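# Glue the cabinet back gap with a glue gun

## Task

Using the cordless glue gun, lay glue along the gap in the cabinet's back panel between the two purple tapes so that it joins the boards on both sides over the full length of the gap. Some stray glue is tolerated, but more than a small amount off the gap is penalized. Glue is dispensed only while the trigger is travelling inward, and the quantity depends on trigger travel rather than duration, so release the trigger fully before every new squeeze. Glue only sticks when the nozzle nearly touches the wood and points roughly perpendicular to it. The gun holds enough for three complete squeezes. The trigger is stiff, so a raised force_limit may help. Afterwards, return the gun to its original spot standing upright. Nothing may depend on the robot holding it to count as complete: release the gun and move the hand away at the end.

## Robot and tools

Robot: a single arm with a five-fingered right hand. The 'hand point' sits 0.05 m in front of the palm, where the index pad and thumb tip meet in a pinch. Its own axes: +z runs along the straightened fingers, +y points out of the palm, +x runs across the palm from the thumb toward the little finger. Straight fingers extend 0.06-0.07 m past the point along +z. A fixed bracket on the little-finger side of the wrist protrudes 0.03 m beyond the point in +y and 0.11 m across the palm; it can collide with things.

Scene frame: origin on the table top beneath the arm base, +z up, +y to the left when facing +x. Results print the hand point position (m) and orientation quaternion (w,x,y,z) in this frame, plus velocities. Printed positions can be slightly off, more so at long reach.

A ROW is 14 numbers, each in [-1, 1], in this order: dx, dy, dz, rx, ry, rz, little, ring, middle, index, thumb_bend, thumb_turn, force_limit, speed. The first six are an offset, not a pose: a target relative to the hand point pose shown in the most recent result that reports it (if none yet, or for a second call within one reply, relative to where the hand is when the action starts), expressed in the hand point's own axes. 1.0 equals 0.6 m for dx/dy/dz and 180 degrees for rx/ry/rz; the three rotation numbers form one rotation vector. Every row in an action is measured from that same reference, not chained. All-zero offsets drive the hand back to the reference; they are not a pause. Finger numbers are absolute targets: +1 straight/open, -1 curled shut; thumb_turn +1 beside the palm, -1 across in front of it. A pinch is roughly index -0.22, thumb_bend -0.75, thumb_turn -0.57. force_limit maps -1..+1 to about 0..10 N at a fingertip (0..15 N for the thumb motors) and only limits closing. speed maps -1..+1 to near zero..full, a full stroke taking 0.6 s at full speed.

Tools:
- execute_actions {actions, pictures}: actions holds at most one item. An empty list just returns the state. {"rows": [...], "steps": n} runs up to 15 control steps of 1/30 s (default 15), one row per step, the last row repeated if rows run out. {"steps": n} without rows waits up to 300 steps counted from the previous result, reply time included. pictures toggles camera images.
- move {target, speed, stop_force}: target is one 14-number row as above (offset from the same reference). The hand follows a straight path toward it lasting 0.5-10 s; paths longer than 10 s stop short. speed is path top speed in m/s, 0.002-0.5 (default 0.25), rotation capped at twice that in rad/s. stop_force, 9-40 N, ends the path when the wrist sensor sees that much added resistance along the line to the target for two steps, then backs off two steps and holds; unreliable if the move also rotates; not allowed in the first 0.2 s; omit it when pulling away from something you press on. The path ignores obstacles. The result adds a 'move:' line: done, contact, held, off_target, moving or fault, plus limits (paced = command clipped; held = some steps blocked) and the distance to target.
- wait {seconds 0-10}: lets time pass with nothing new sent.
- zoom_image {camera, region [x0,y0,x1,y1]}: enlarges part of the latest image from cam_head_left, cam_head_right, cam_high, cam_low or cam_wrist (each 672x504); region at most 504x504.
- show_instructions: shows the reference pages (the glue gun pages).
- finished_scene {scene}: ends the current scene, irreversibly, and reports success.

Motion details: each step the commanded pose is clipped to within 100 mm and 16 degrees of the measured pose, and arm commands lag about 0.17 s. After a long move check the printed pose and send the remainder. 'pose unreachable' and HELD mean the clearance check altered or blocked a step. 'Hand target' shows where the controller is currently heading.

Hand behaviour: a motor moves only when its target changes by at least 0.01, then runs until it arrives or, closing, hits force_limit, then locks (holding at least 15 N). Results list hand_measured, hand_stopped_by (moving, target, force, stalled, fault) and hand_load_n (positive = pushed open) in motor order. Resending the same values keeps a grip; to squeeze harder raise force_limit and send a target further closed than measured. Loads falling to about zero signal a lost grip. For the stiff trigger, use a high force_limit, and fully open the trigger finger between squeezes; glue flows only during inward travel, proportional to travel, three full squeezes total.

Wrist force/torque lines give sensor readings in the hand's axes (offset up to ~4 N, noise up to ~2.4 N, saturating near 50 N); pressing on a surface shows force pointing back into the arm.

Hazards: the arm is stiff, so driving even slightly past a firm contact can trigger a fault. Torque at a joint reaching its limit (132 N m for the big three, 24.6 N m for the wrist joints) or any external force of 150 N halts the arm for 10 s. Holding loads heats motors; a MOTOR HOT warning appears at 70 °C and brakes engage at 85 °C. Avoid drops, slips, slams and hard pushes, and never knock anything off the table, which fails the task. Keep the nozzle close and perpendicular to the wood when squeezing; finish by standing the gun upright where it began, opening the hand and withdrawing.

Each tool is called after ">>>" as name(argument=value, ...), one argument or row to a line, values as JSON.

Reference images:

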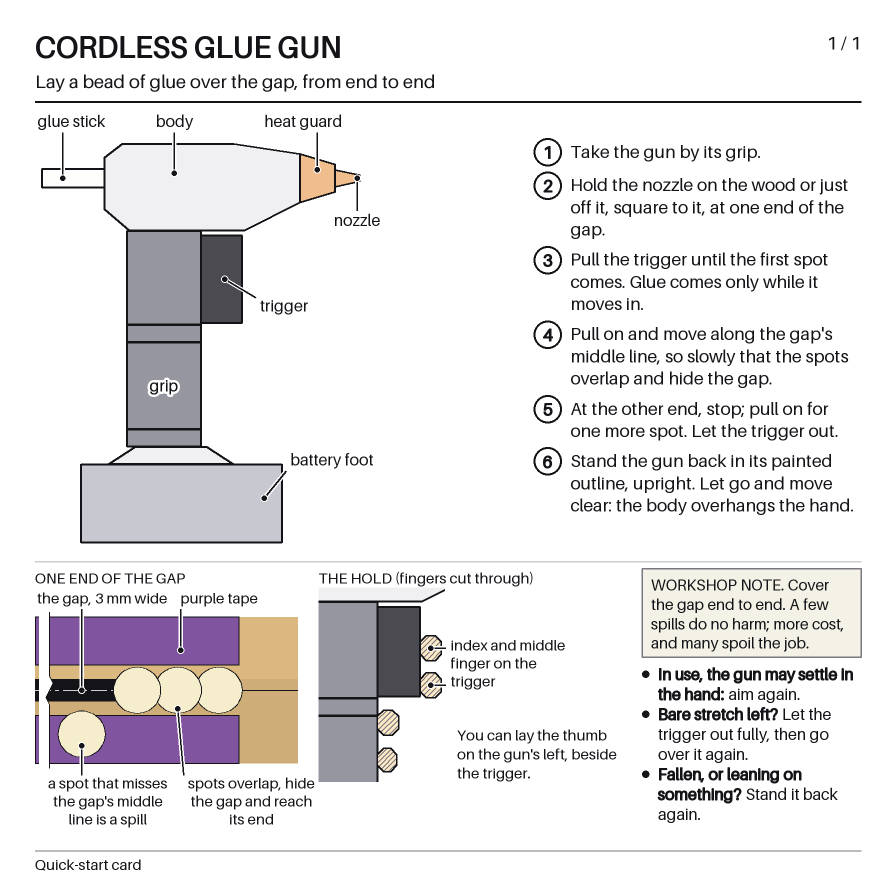

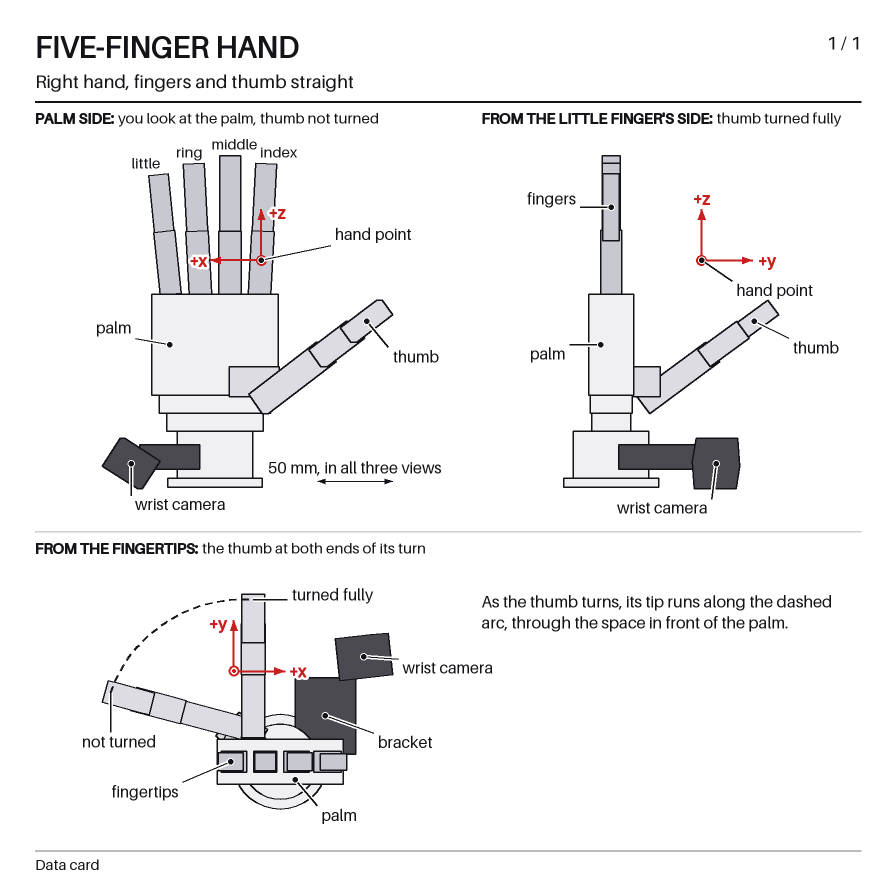

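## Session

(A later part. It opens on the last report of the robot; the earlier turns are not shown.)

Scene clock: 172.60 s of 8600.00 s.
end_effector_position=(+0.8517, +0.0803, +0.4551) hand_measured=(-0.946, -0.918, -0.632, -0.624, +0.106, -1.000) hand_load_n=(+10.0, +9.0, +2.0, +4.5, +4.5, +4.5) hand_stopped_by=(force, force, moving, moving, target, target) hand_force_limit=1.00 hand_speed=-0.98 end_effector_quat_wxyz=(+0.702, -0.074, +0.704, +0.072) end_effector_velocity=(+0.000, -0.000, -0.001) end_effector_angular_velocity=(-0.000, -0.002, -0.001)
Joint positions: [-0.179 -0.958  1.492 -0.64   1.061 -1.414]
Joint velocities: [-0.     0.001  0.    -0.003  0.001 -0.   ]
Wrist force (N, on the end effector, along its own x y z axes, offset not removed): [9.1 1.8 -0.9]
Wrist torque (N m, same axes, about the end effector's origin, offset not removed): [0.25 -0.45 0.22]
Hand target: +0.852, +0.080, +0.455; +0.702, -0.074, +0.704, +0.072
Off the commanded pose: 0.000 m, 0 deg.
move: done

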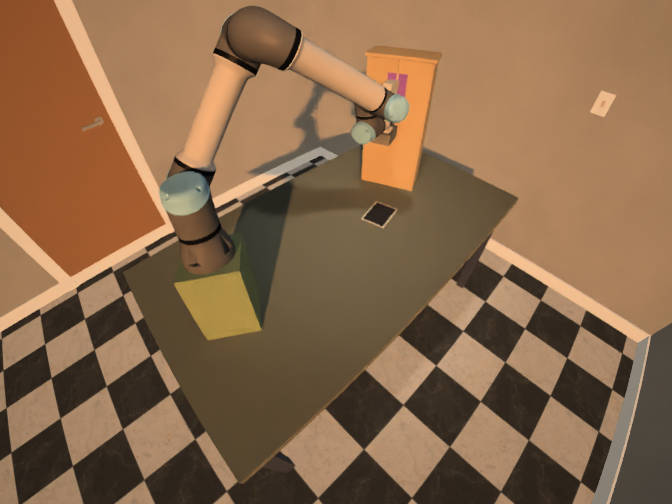

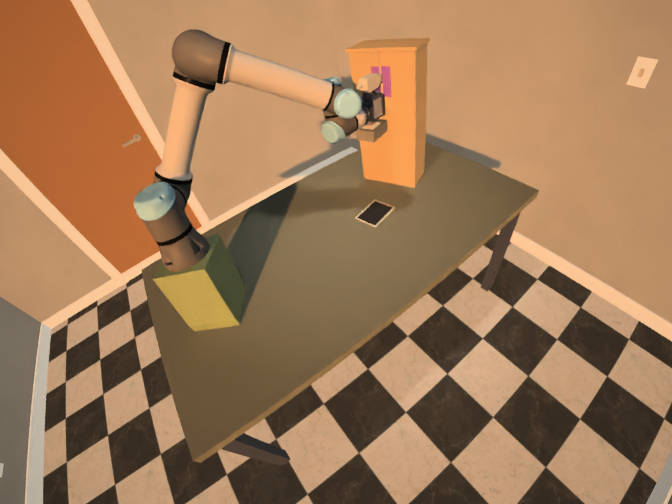

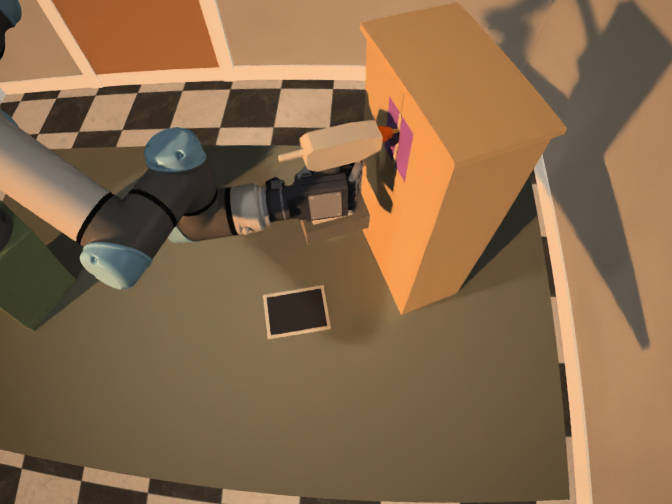

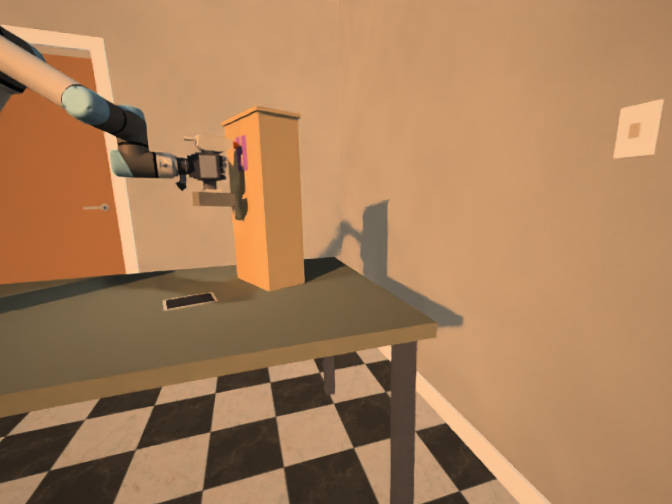

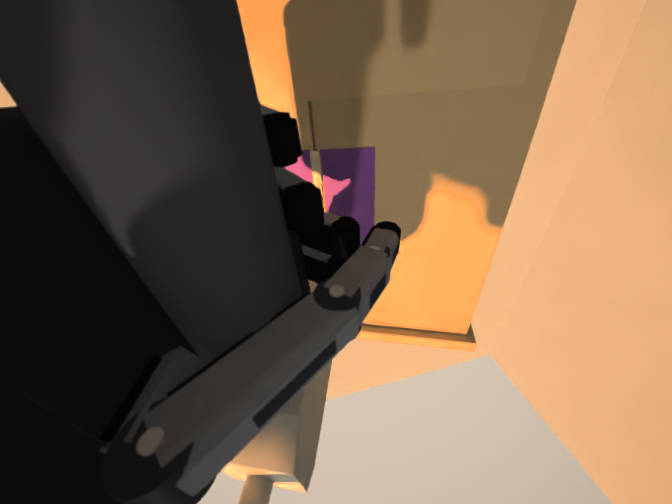

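>>> move(
  target=[0.055,0.0012,0.0006,0,0,0,-1,-1,-0.692,-0.687,0.1,-1,1,-0.985],
  speed=0.015,
)

>>> zoom_image(
  camera="cam_high",
  region=[375,120,415,160],
)

>>> zoom_image(
  camera="cam_head_left",
  region=[380,68,412,96],
)

Scene clock: 177.43 s of 8600.00 s.
end_effector_position=(+0.8517, +0.0811, +0.4225) hand_measured=(-0.946, -0.918, -0.690, -0.684, +0.106, -1.000) hand_load_n=(+9.0, +8.0, +5.5, +6.0, +6.0, +4.5) hand_stopped_by=(force, force, moving, moving, target, target) hand_force_limit=1.00 hand_speed=-0.98 end_effector_quat_wxyz=(+0.702, -0.074, +0.704, +0.072) end_effector_velocity=(-0.000, +0.000, -0.003) end_effector_angular_velocity=(+0.000, +0.000, +0.000)
Joint positions: [-0.17  -0.913  1.51  -0.703  1.07  -1.415]
Joint velocities: [ 0.001  0.004  0.001 -0.005  0.     0.   ]
Wrist force (N, on the end effector, along its own x y z axes, offset not removed): [5.1 -1.5 3.0]
Wrist torque (N m, same axes, about the end effector's origin, offset not removed): [-0.16 0.21 -0.25]
Hand target: +0.852, +0.081, +0.422; +0.702, -0.074, +0.704, +0.072
Off the commanded pose: 0.000 m, 0 deg.
move: done

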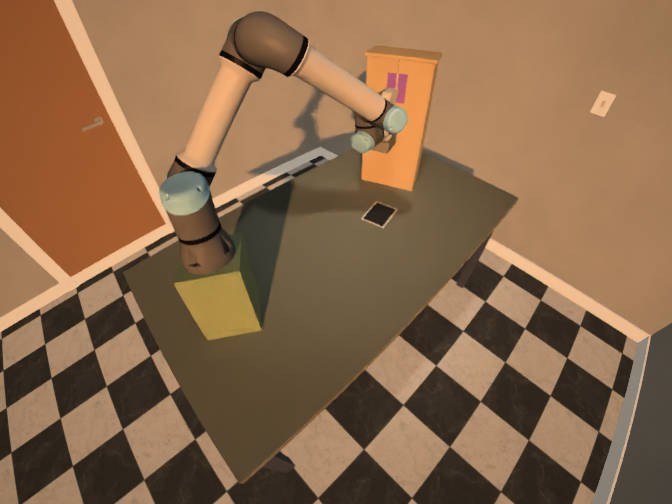

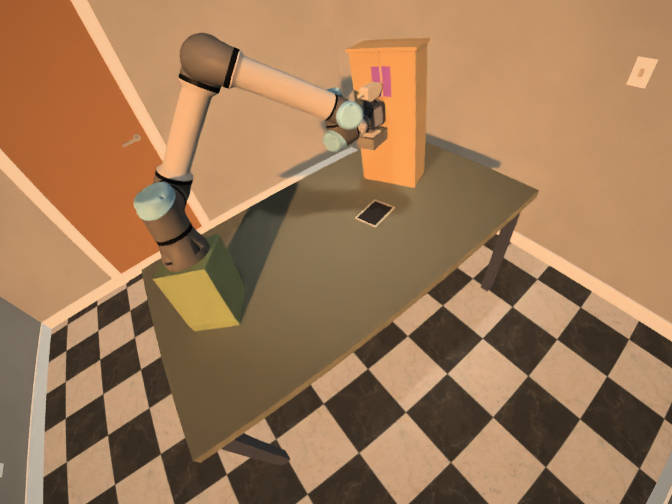

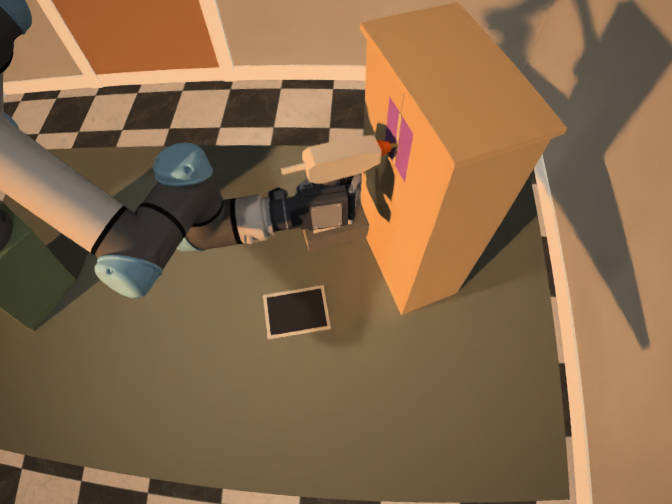

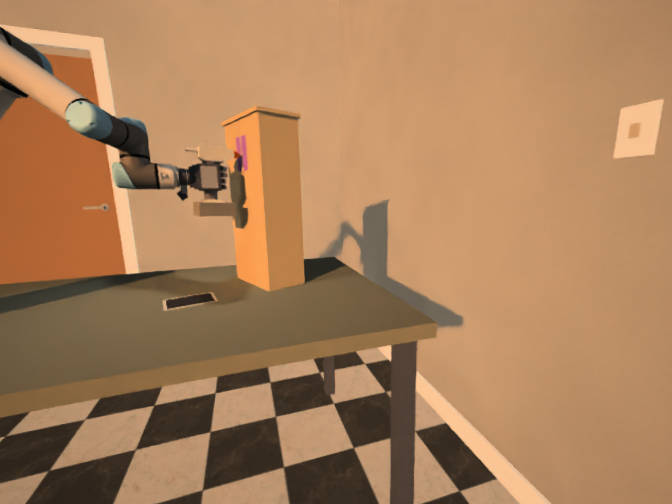

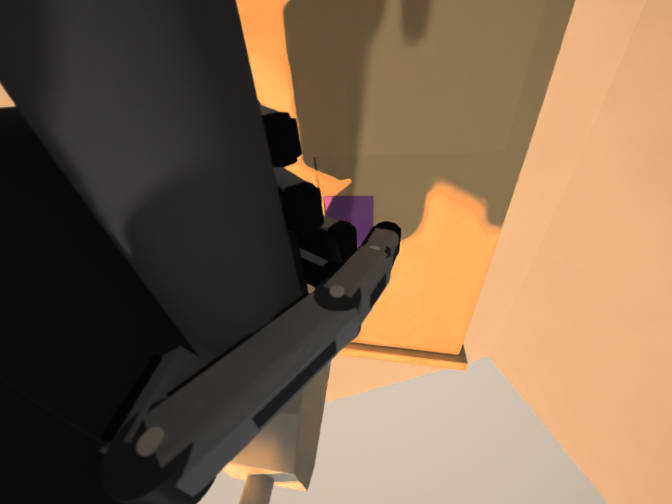

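Region (375, 120, 415, 160) of cam_high's 672x504 image, scaled by 12.600, with more detail than that image has.

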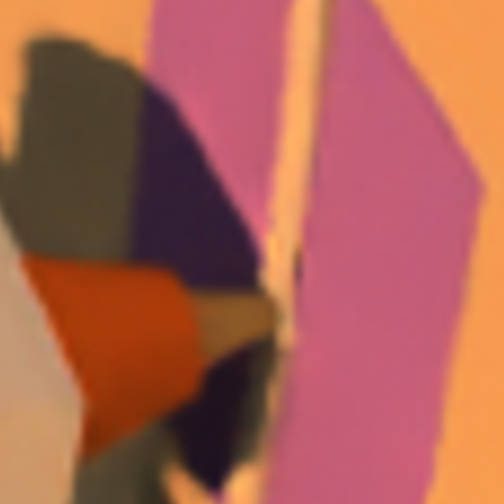

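Region (380, 68, 412, 96) of cam_head_left's 672x504 image, scaled by 15.750, with more detail than that image has; it fills the top 441 rows of this view, and the rest is white.

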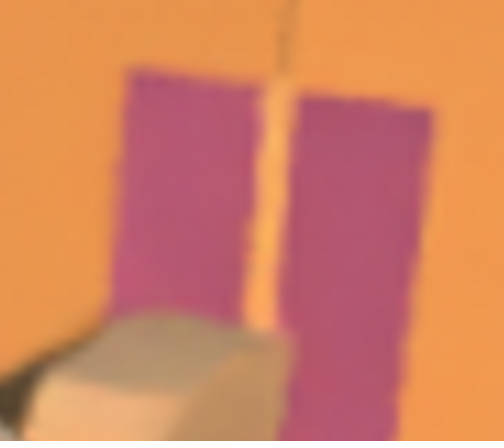

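>>> move(
  target=[-0.2,0,-0.06,0,0,0,-1,-1,-0.33,-0.33,0.1,-1,1,-0.8],
  speed=0.1,
)

>>> zoom_image(
  camera="cam_wrist",
  region=[240,0,400,220],
)

Scene clock: 181.10 s of 8600.00 s.
end_effector_position=(+0.8171, +0.0738, +0.5423) hand_measured=(-0.946, -0.918, -0.330, -0.330, +0.106, -1.000) hand_load_n=(+9.0, +8.5, +0.0, +0.0, +5.0, +4.5) hand_stopped_by=(force, force, target, target, target, target) hand_force_limit=1.00 hand_speed=-0.80 end_effector_quat_wxyz=(+0.702, -0.074, +0.704, +0.072) end_effector_velocity=(-0.001, -0.001, +0.003) end_effector_angular_velocity=(-0.000, -0.000, -0.001)
Joint positions: [-0.23  -1.131  1.532 -0.512  1.009 -1.407]
Joint velocities: [-0.002 -0.004 -0.001  0.005 -0.001 -0.   ]
Wrist force (N, on the end effector, along its own x y z axes, offset not removed): [7.8 0.2 1.1]
Wrist torque (N m, same axes, about the end effector's origin, offset not removed): [-0.10 -0.31 0.24]
Hand target: +0.817, +0.074, +0.543; +0.702, -0.074, +0.704, +0.072
Off the commanded pose: 0.000 m, 0 deg.
move: done

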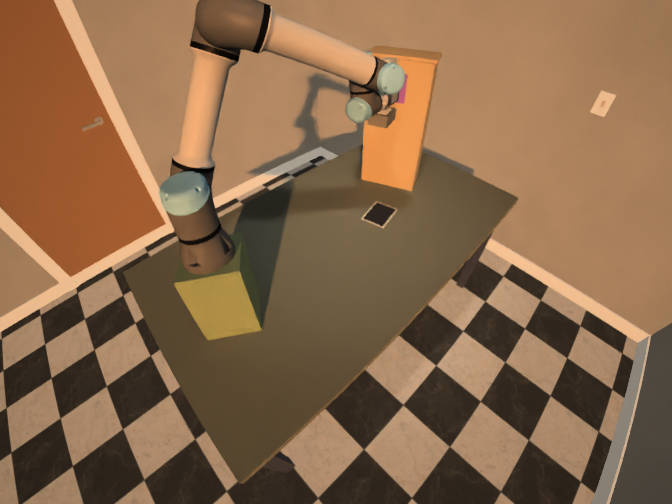

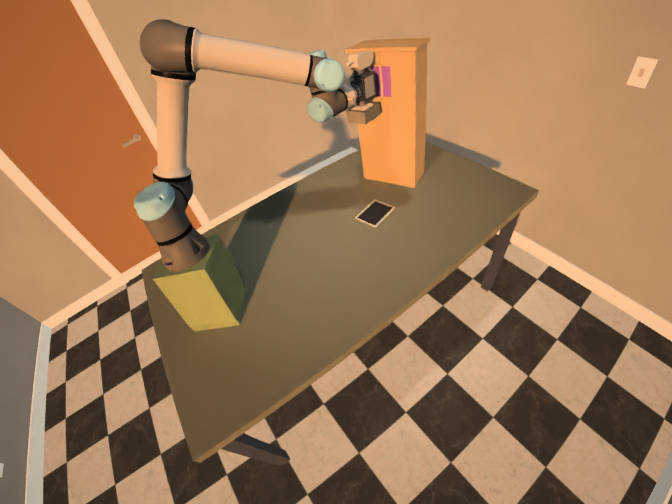

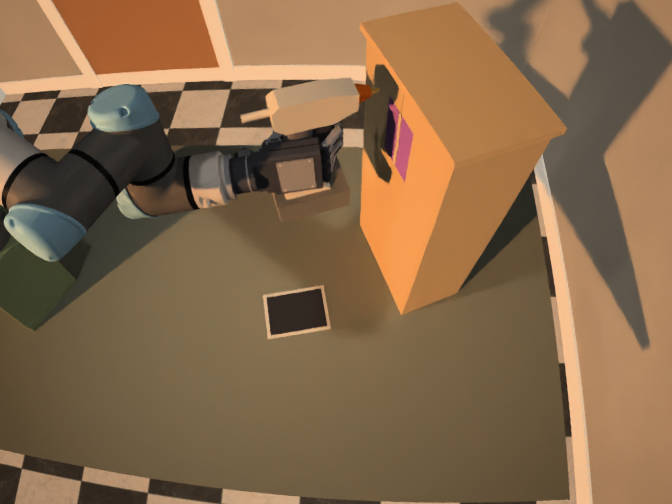

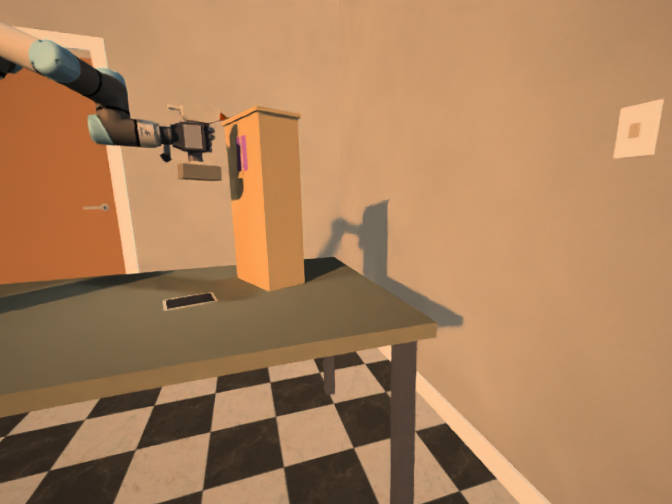

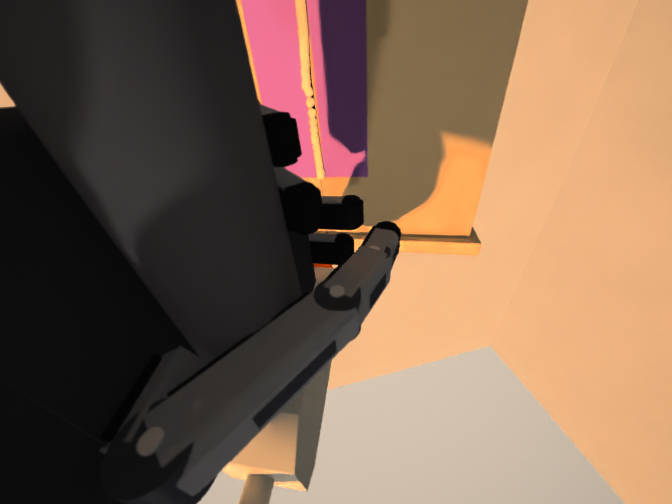

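Region (240, 0, 400, 220) of cam_wrist's 672x504 image, scaled by 2.291, with more detail than that image has; it fills the left 367 columns of this view, and the rest is white.

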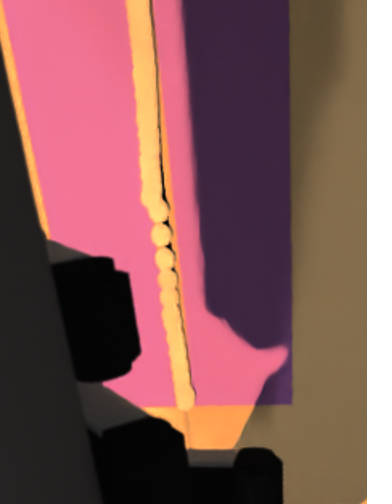

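>>> move(
  target=[0.151,-0.0006,0.0585,0,0,0,-1,-1,-0.5,-0.495,0.1,-1,1,-0.9],
  speed=0.08,
)

>>> zoom_image(
  camera="cam_high",
  region=[380,105,420,140],
)

Scene clock: 186.07 s of 8600.00 s.
end_effector_position=(+0.8510, +0.0806, +0.4519) hand_measured=(-0.946, -0.918, -0.500, -0.492, +0.106, -1.000) hand_load_n=(+8.5, +8.0, +0.5, +3.5, +5.0, +4.5) hand_stopped_by=(force, force, target, target, target, target) hand_force_limit=1.00 hand_speed=-0.90 end_effector_quat_wxyz=(+0.702, -0.074, +0.704, +0.072) end_effector_velocity=(+0.001, +0.000, -0.003) end_effector_angular_velocity=(+0.000, +0.001, -0.001)
Joint positions: [-0.178 -0.955  1.496 -0.648  1.062 -1.414]
Joint velocities: [ 0.002  0.006 -0.002 -0.002  0.003 -0.   ]
Wrist force (N, on the end effector, along its own x y z axes, offset not removed): [8.7 -3.3 5.2]
Wrist torque (N m, same axes, about the end effector's origin, offset not removed): [-0.77 -0.48 -0.13]
Hand target: +0.851, +0.081, +0.452; +0.702, -0.074, +0.704, +0.072
Off the commanded pose: 0.000 m, 0 deg.
After step 90, 0.27 s passed at rest.
move: done

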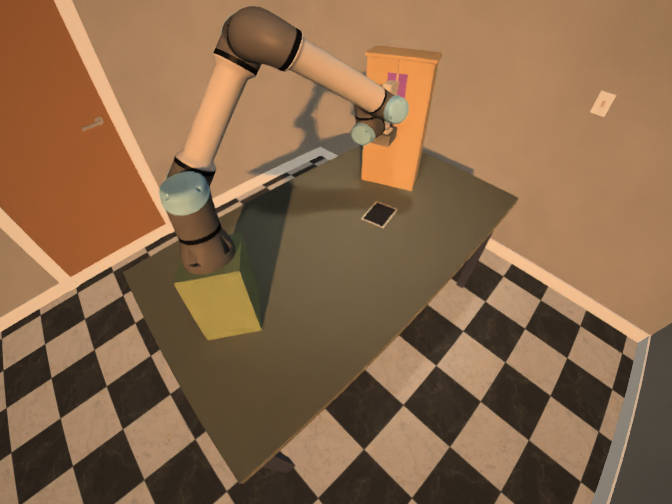

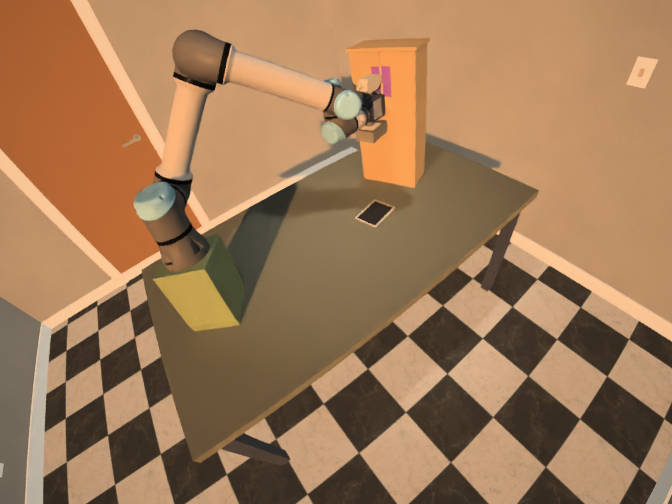

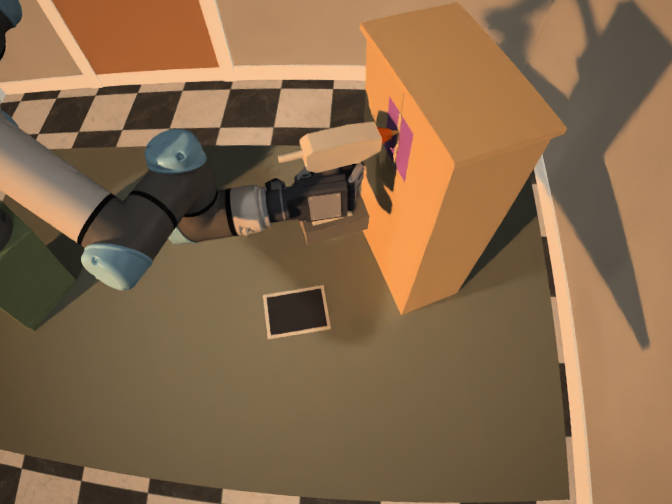

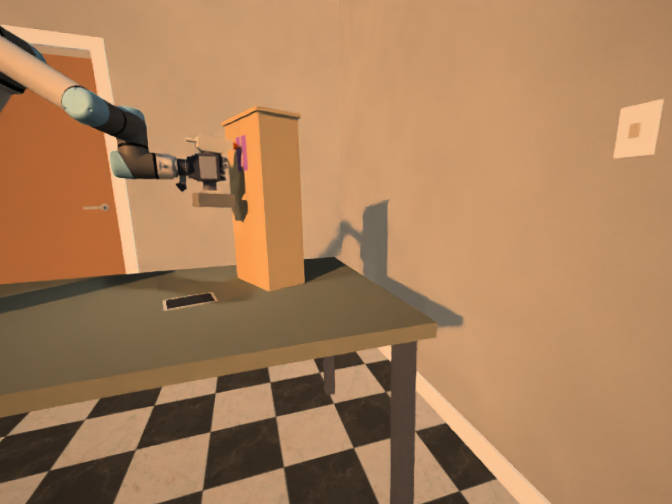

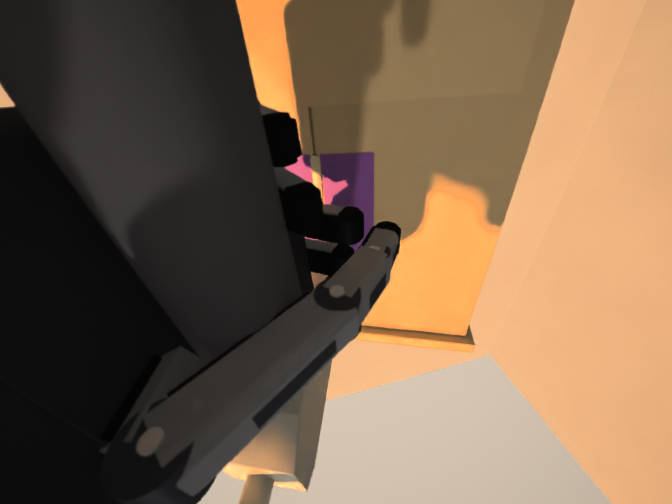

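Region (380, 105, 420, 140) of cam_high's 672x504 image, scaled by 12.600, with more detail than that image has; it fills the top 441 rows of this view, and the rest is white.

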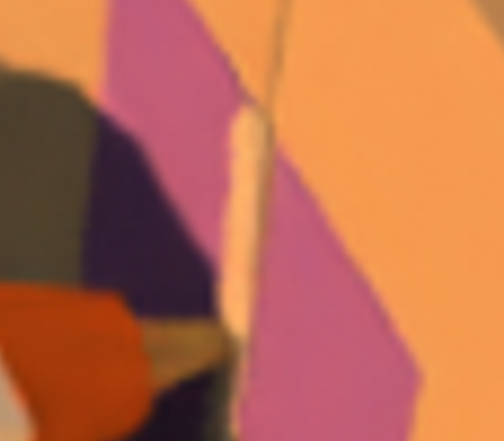

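>>> move(
  target=[0,0,0.001,0,0,0,-1,-1,-0.535,-0.53,0.1,-1,1,-0.97],
)

>>> move(
  target=[0.05,0.0005,0.0006,0,0,0,-1,-1,-0.607,-0.602,0.1,-1,1,-0.98],
  speed=0.015,
)

>>> zoom_image(
  camera="cam_high",
  region=[375,120,415,160],
)

Scene clock: 189.50 s of 8600.00 s.
end_effector_position=(+0.8516, +0.0807, +0.4519) hand_measured=(-0.946, -0.918, -0.534, -0.530, +0.106, -1.000) hand_load_n=(+8.5, +8.0, +0.5, +4.0, +5.0, +4.5) hand_stopped_by=(force, force, target, moving, target, target) hand_force_limit=1.00 hand_speed=-0.97 end_effector_quat_wxyz=(+0.702, -0.074, +0.704, +0.072) end_effector_velocity=(-0.000, +0.000, -0.000) end_effector_angular_velocity=(-0.000, +0.001, -0.000)
Joint positions: [-0.177 -0.954  1.494 -0.647  1.062 -1.414]
Joint velocities: [ 0.     0.    -0.     0.001 -0.    -0.001]
Wrist force (N, on the end effector, along its own x y z axes, offset not removed): [8.9 -2.0 0.9]
Wrist torque (N m, same axes, about the end effector's origin, offset not removed): [-0.30 -0.57 -0.03]
Hand target: +0.852, +0.081, +0.452; +0.702, -0.074, +0.704, +0.072
Off the commanded pose: 0.000 m, 0 deg.
move: done

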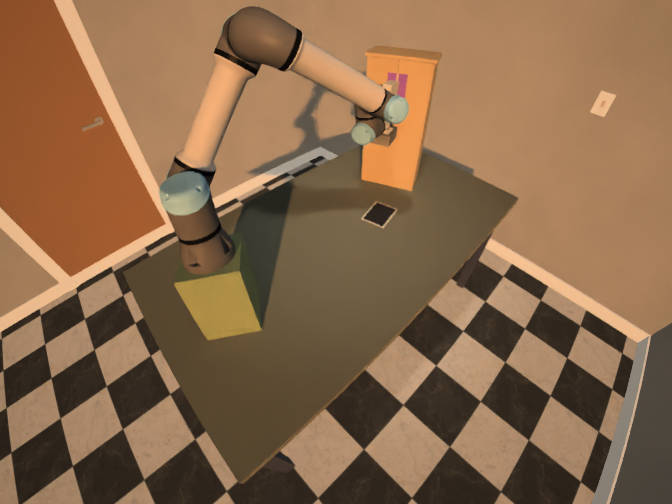

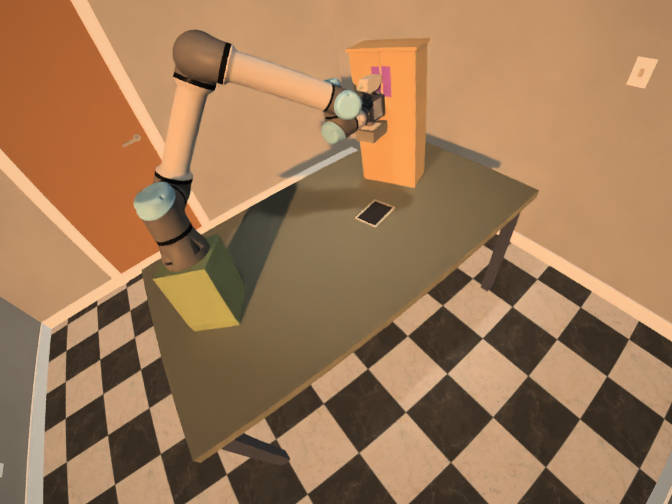

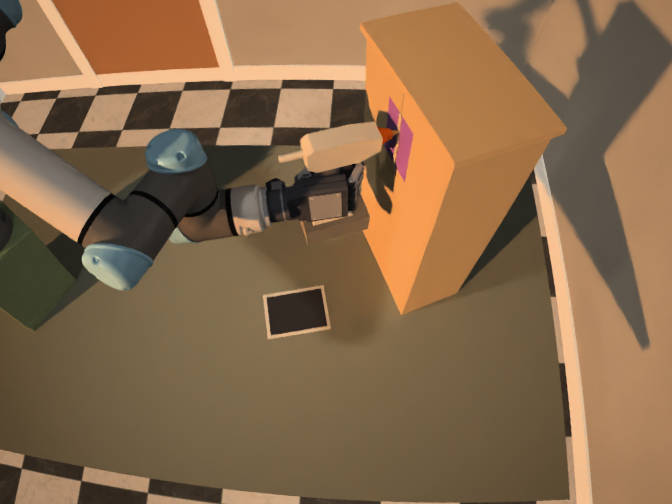

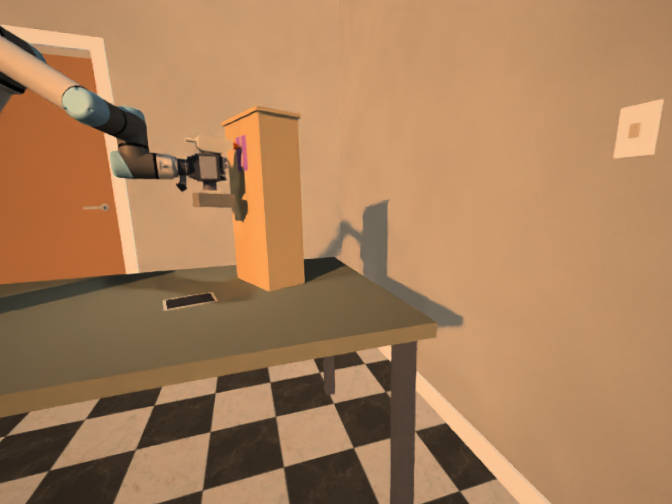

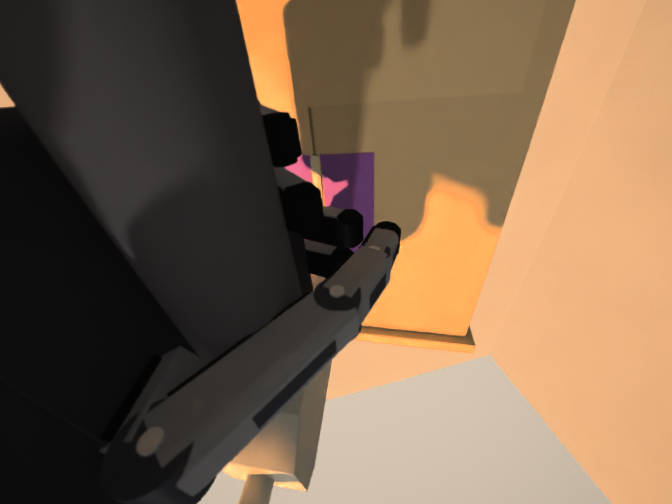

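Scene clock: 191.80 s of 8600.00 s.
end_effector_position=(+0.8517, +0.0810, +0.4222) hand_measured=(-0.946, -0.918, -0.606, -0.600, +0.106, -1.000) hand_load_n=(+8.5, +8.0, +1.5, +4.5, +5.0, +4.5) hand_stopped_by=(force, force, moving, target, target, target) hand_force_limit=1.00 hand_speed=-0.98 end_effector_quat_wxyz=(+0.702, -0.074, +0.704, +0.072) end_effector_velocity=(+0.000, +0.000, -0.002) end_effector_angular_velocity=(-0.001, -0.001, +0.000)
Joint positions: [-0.17  -0.913  1.51  -0.703  1.07  -1.415]
Joint velocities: [ 0.001  0.003  0.001 -0.005  0.001 -0.   ]
Wrist force (N, on the end effector, along its own x y z axes, offset not removed): [11.2 -1.8 0.8]
Wrist torque (N m, same axes, about the end effector's origin, offset not removed): [-0.30 -0.78 0.28]
Hand target: +0.852, +0.081, +0.422; +0.702, -0.074, +0.704, +0.072
Off the commanded pose: 0.000 m, 0 deg.
move: done

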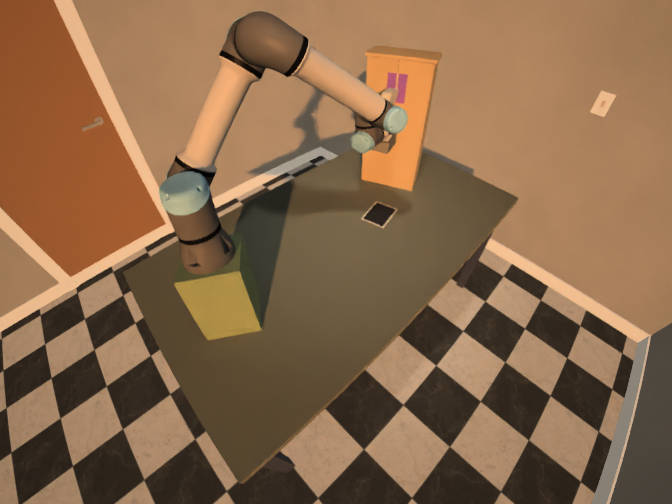

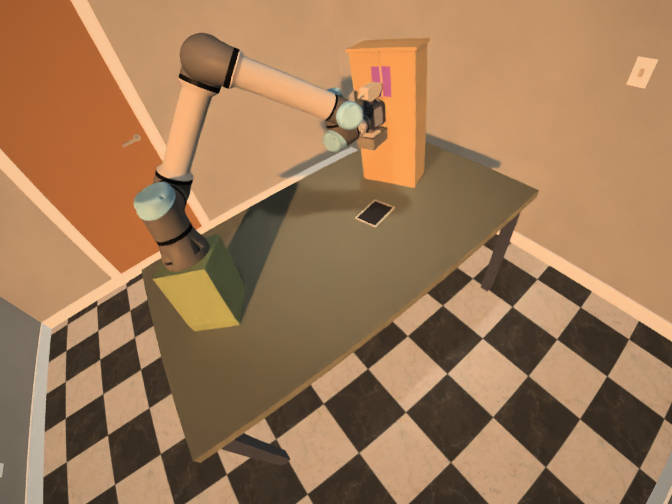

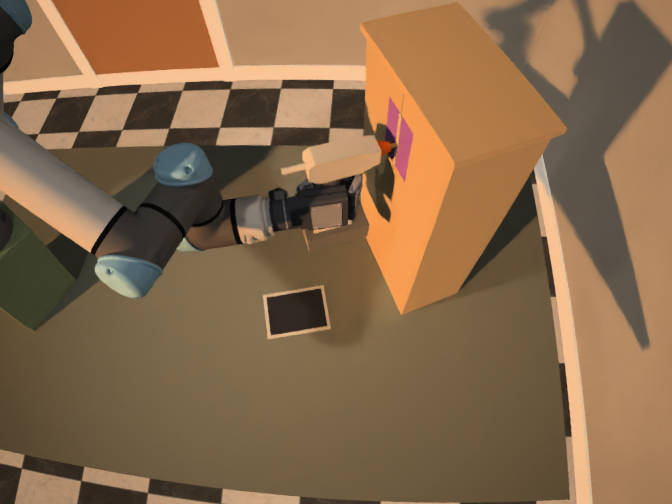

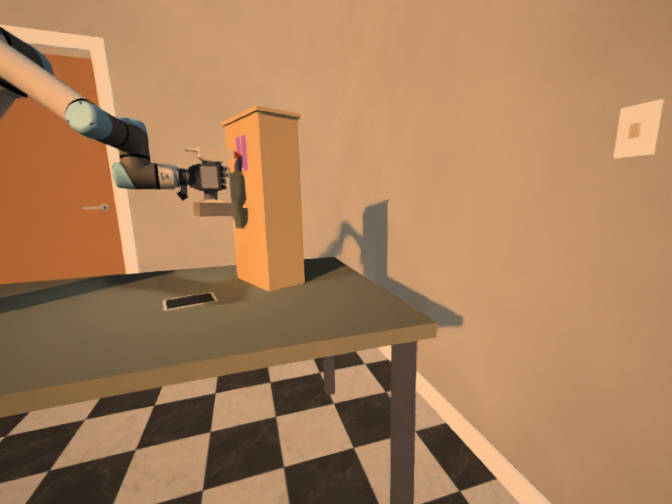

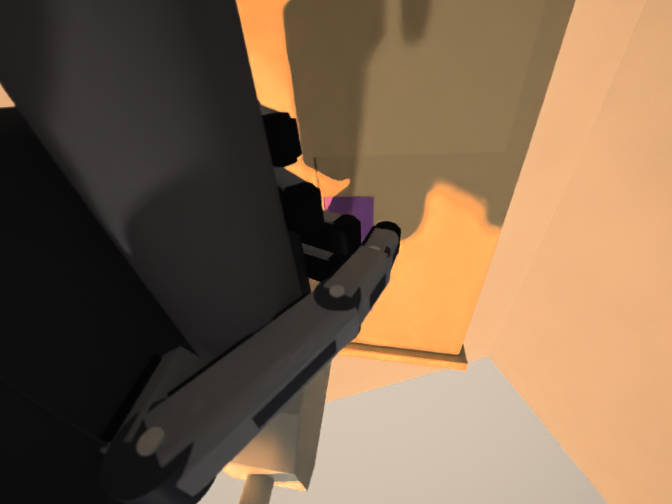

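Region (375, 120, 415, 160) of cam_high's 672x504 image, scaled by 12.600, with more detail than that image has.

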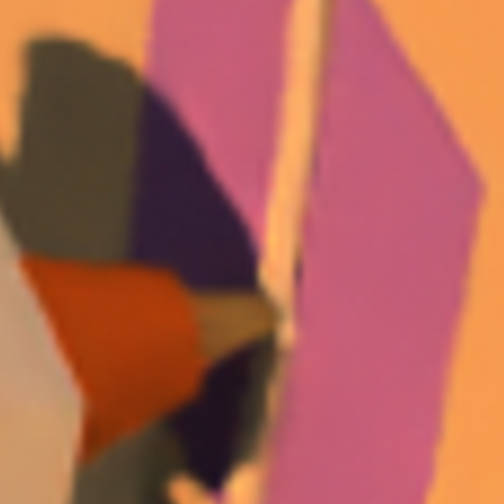

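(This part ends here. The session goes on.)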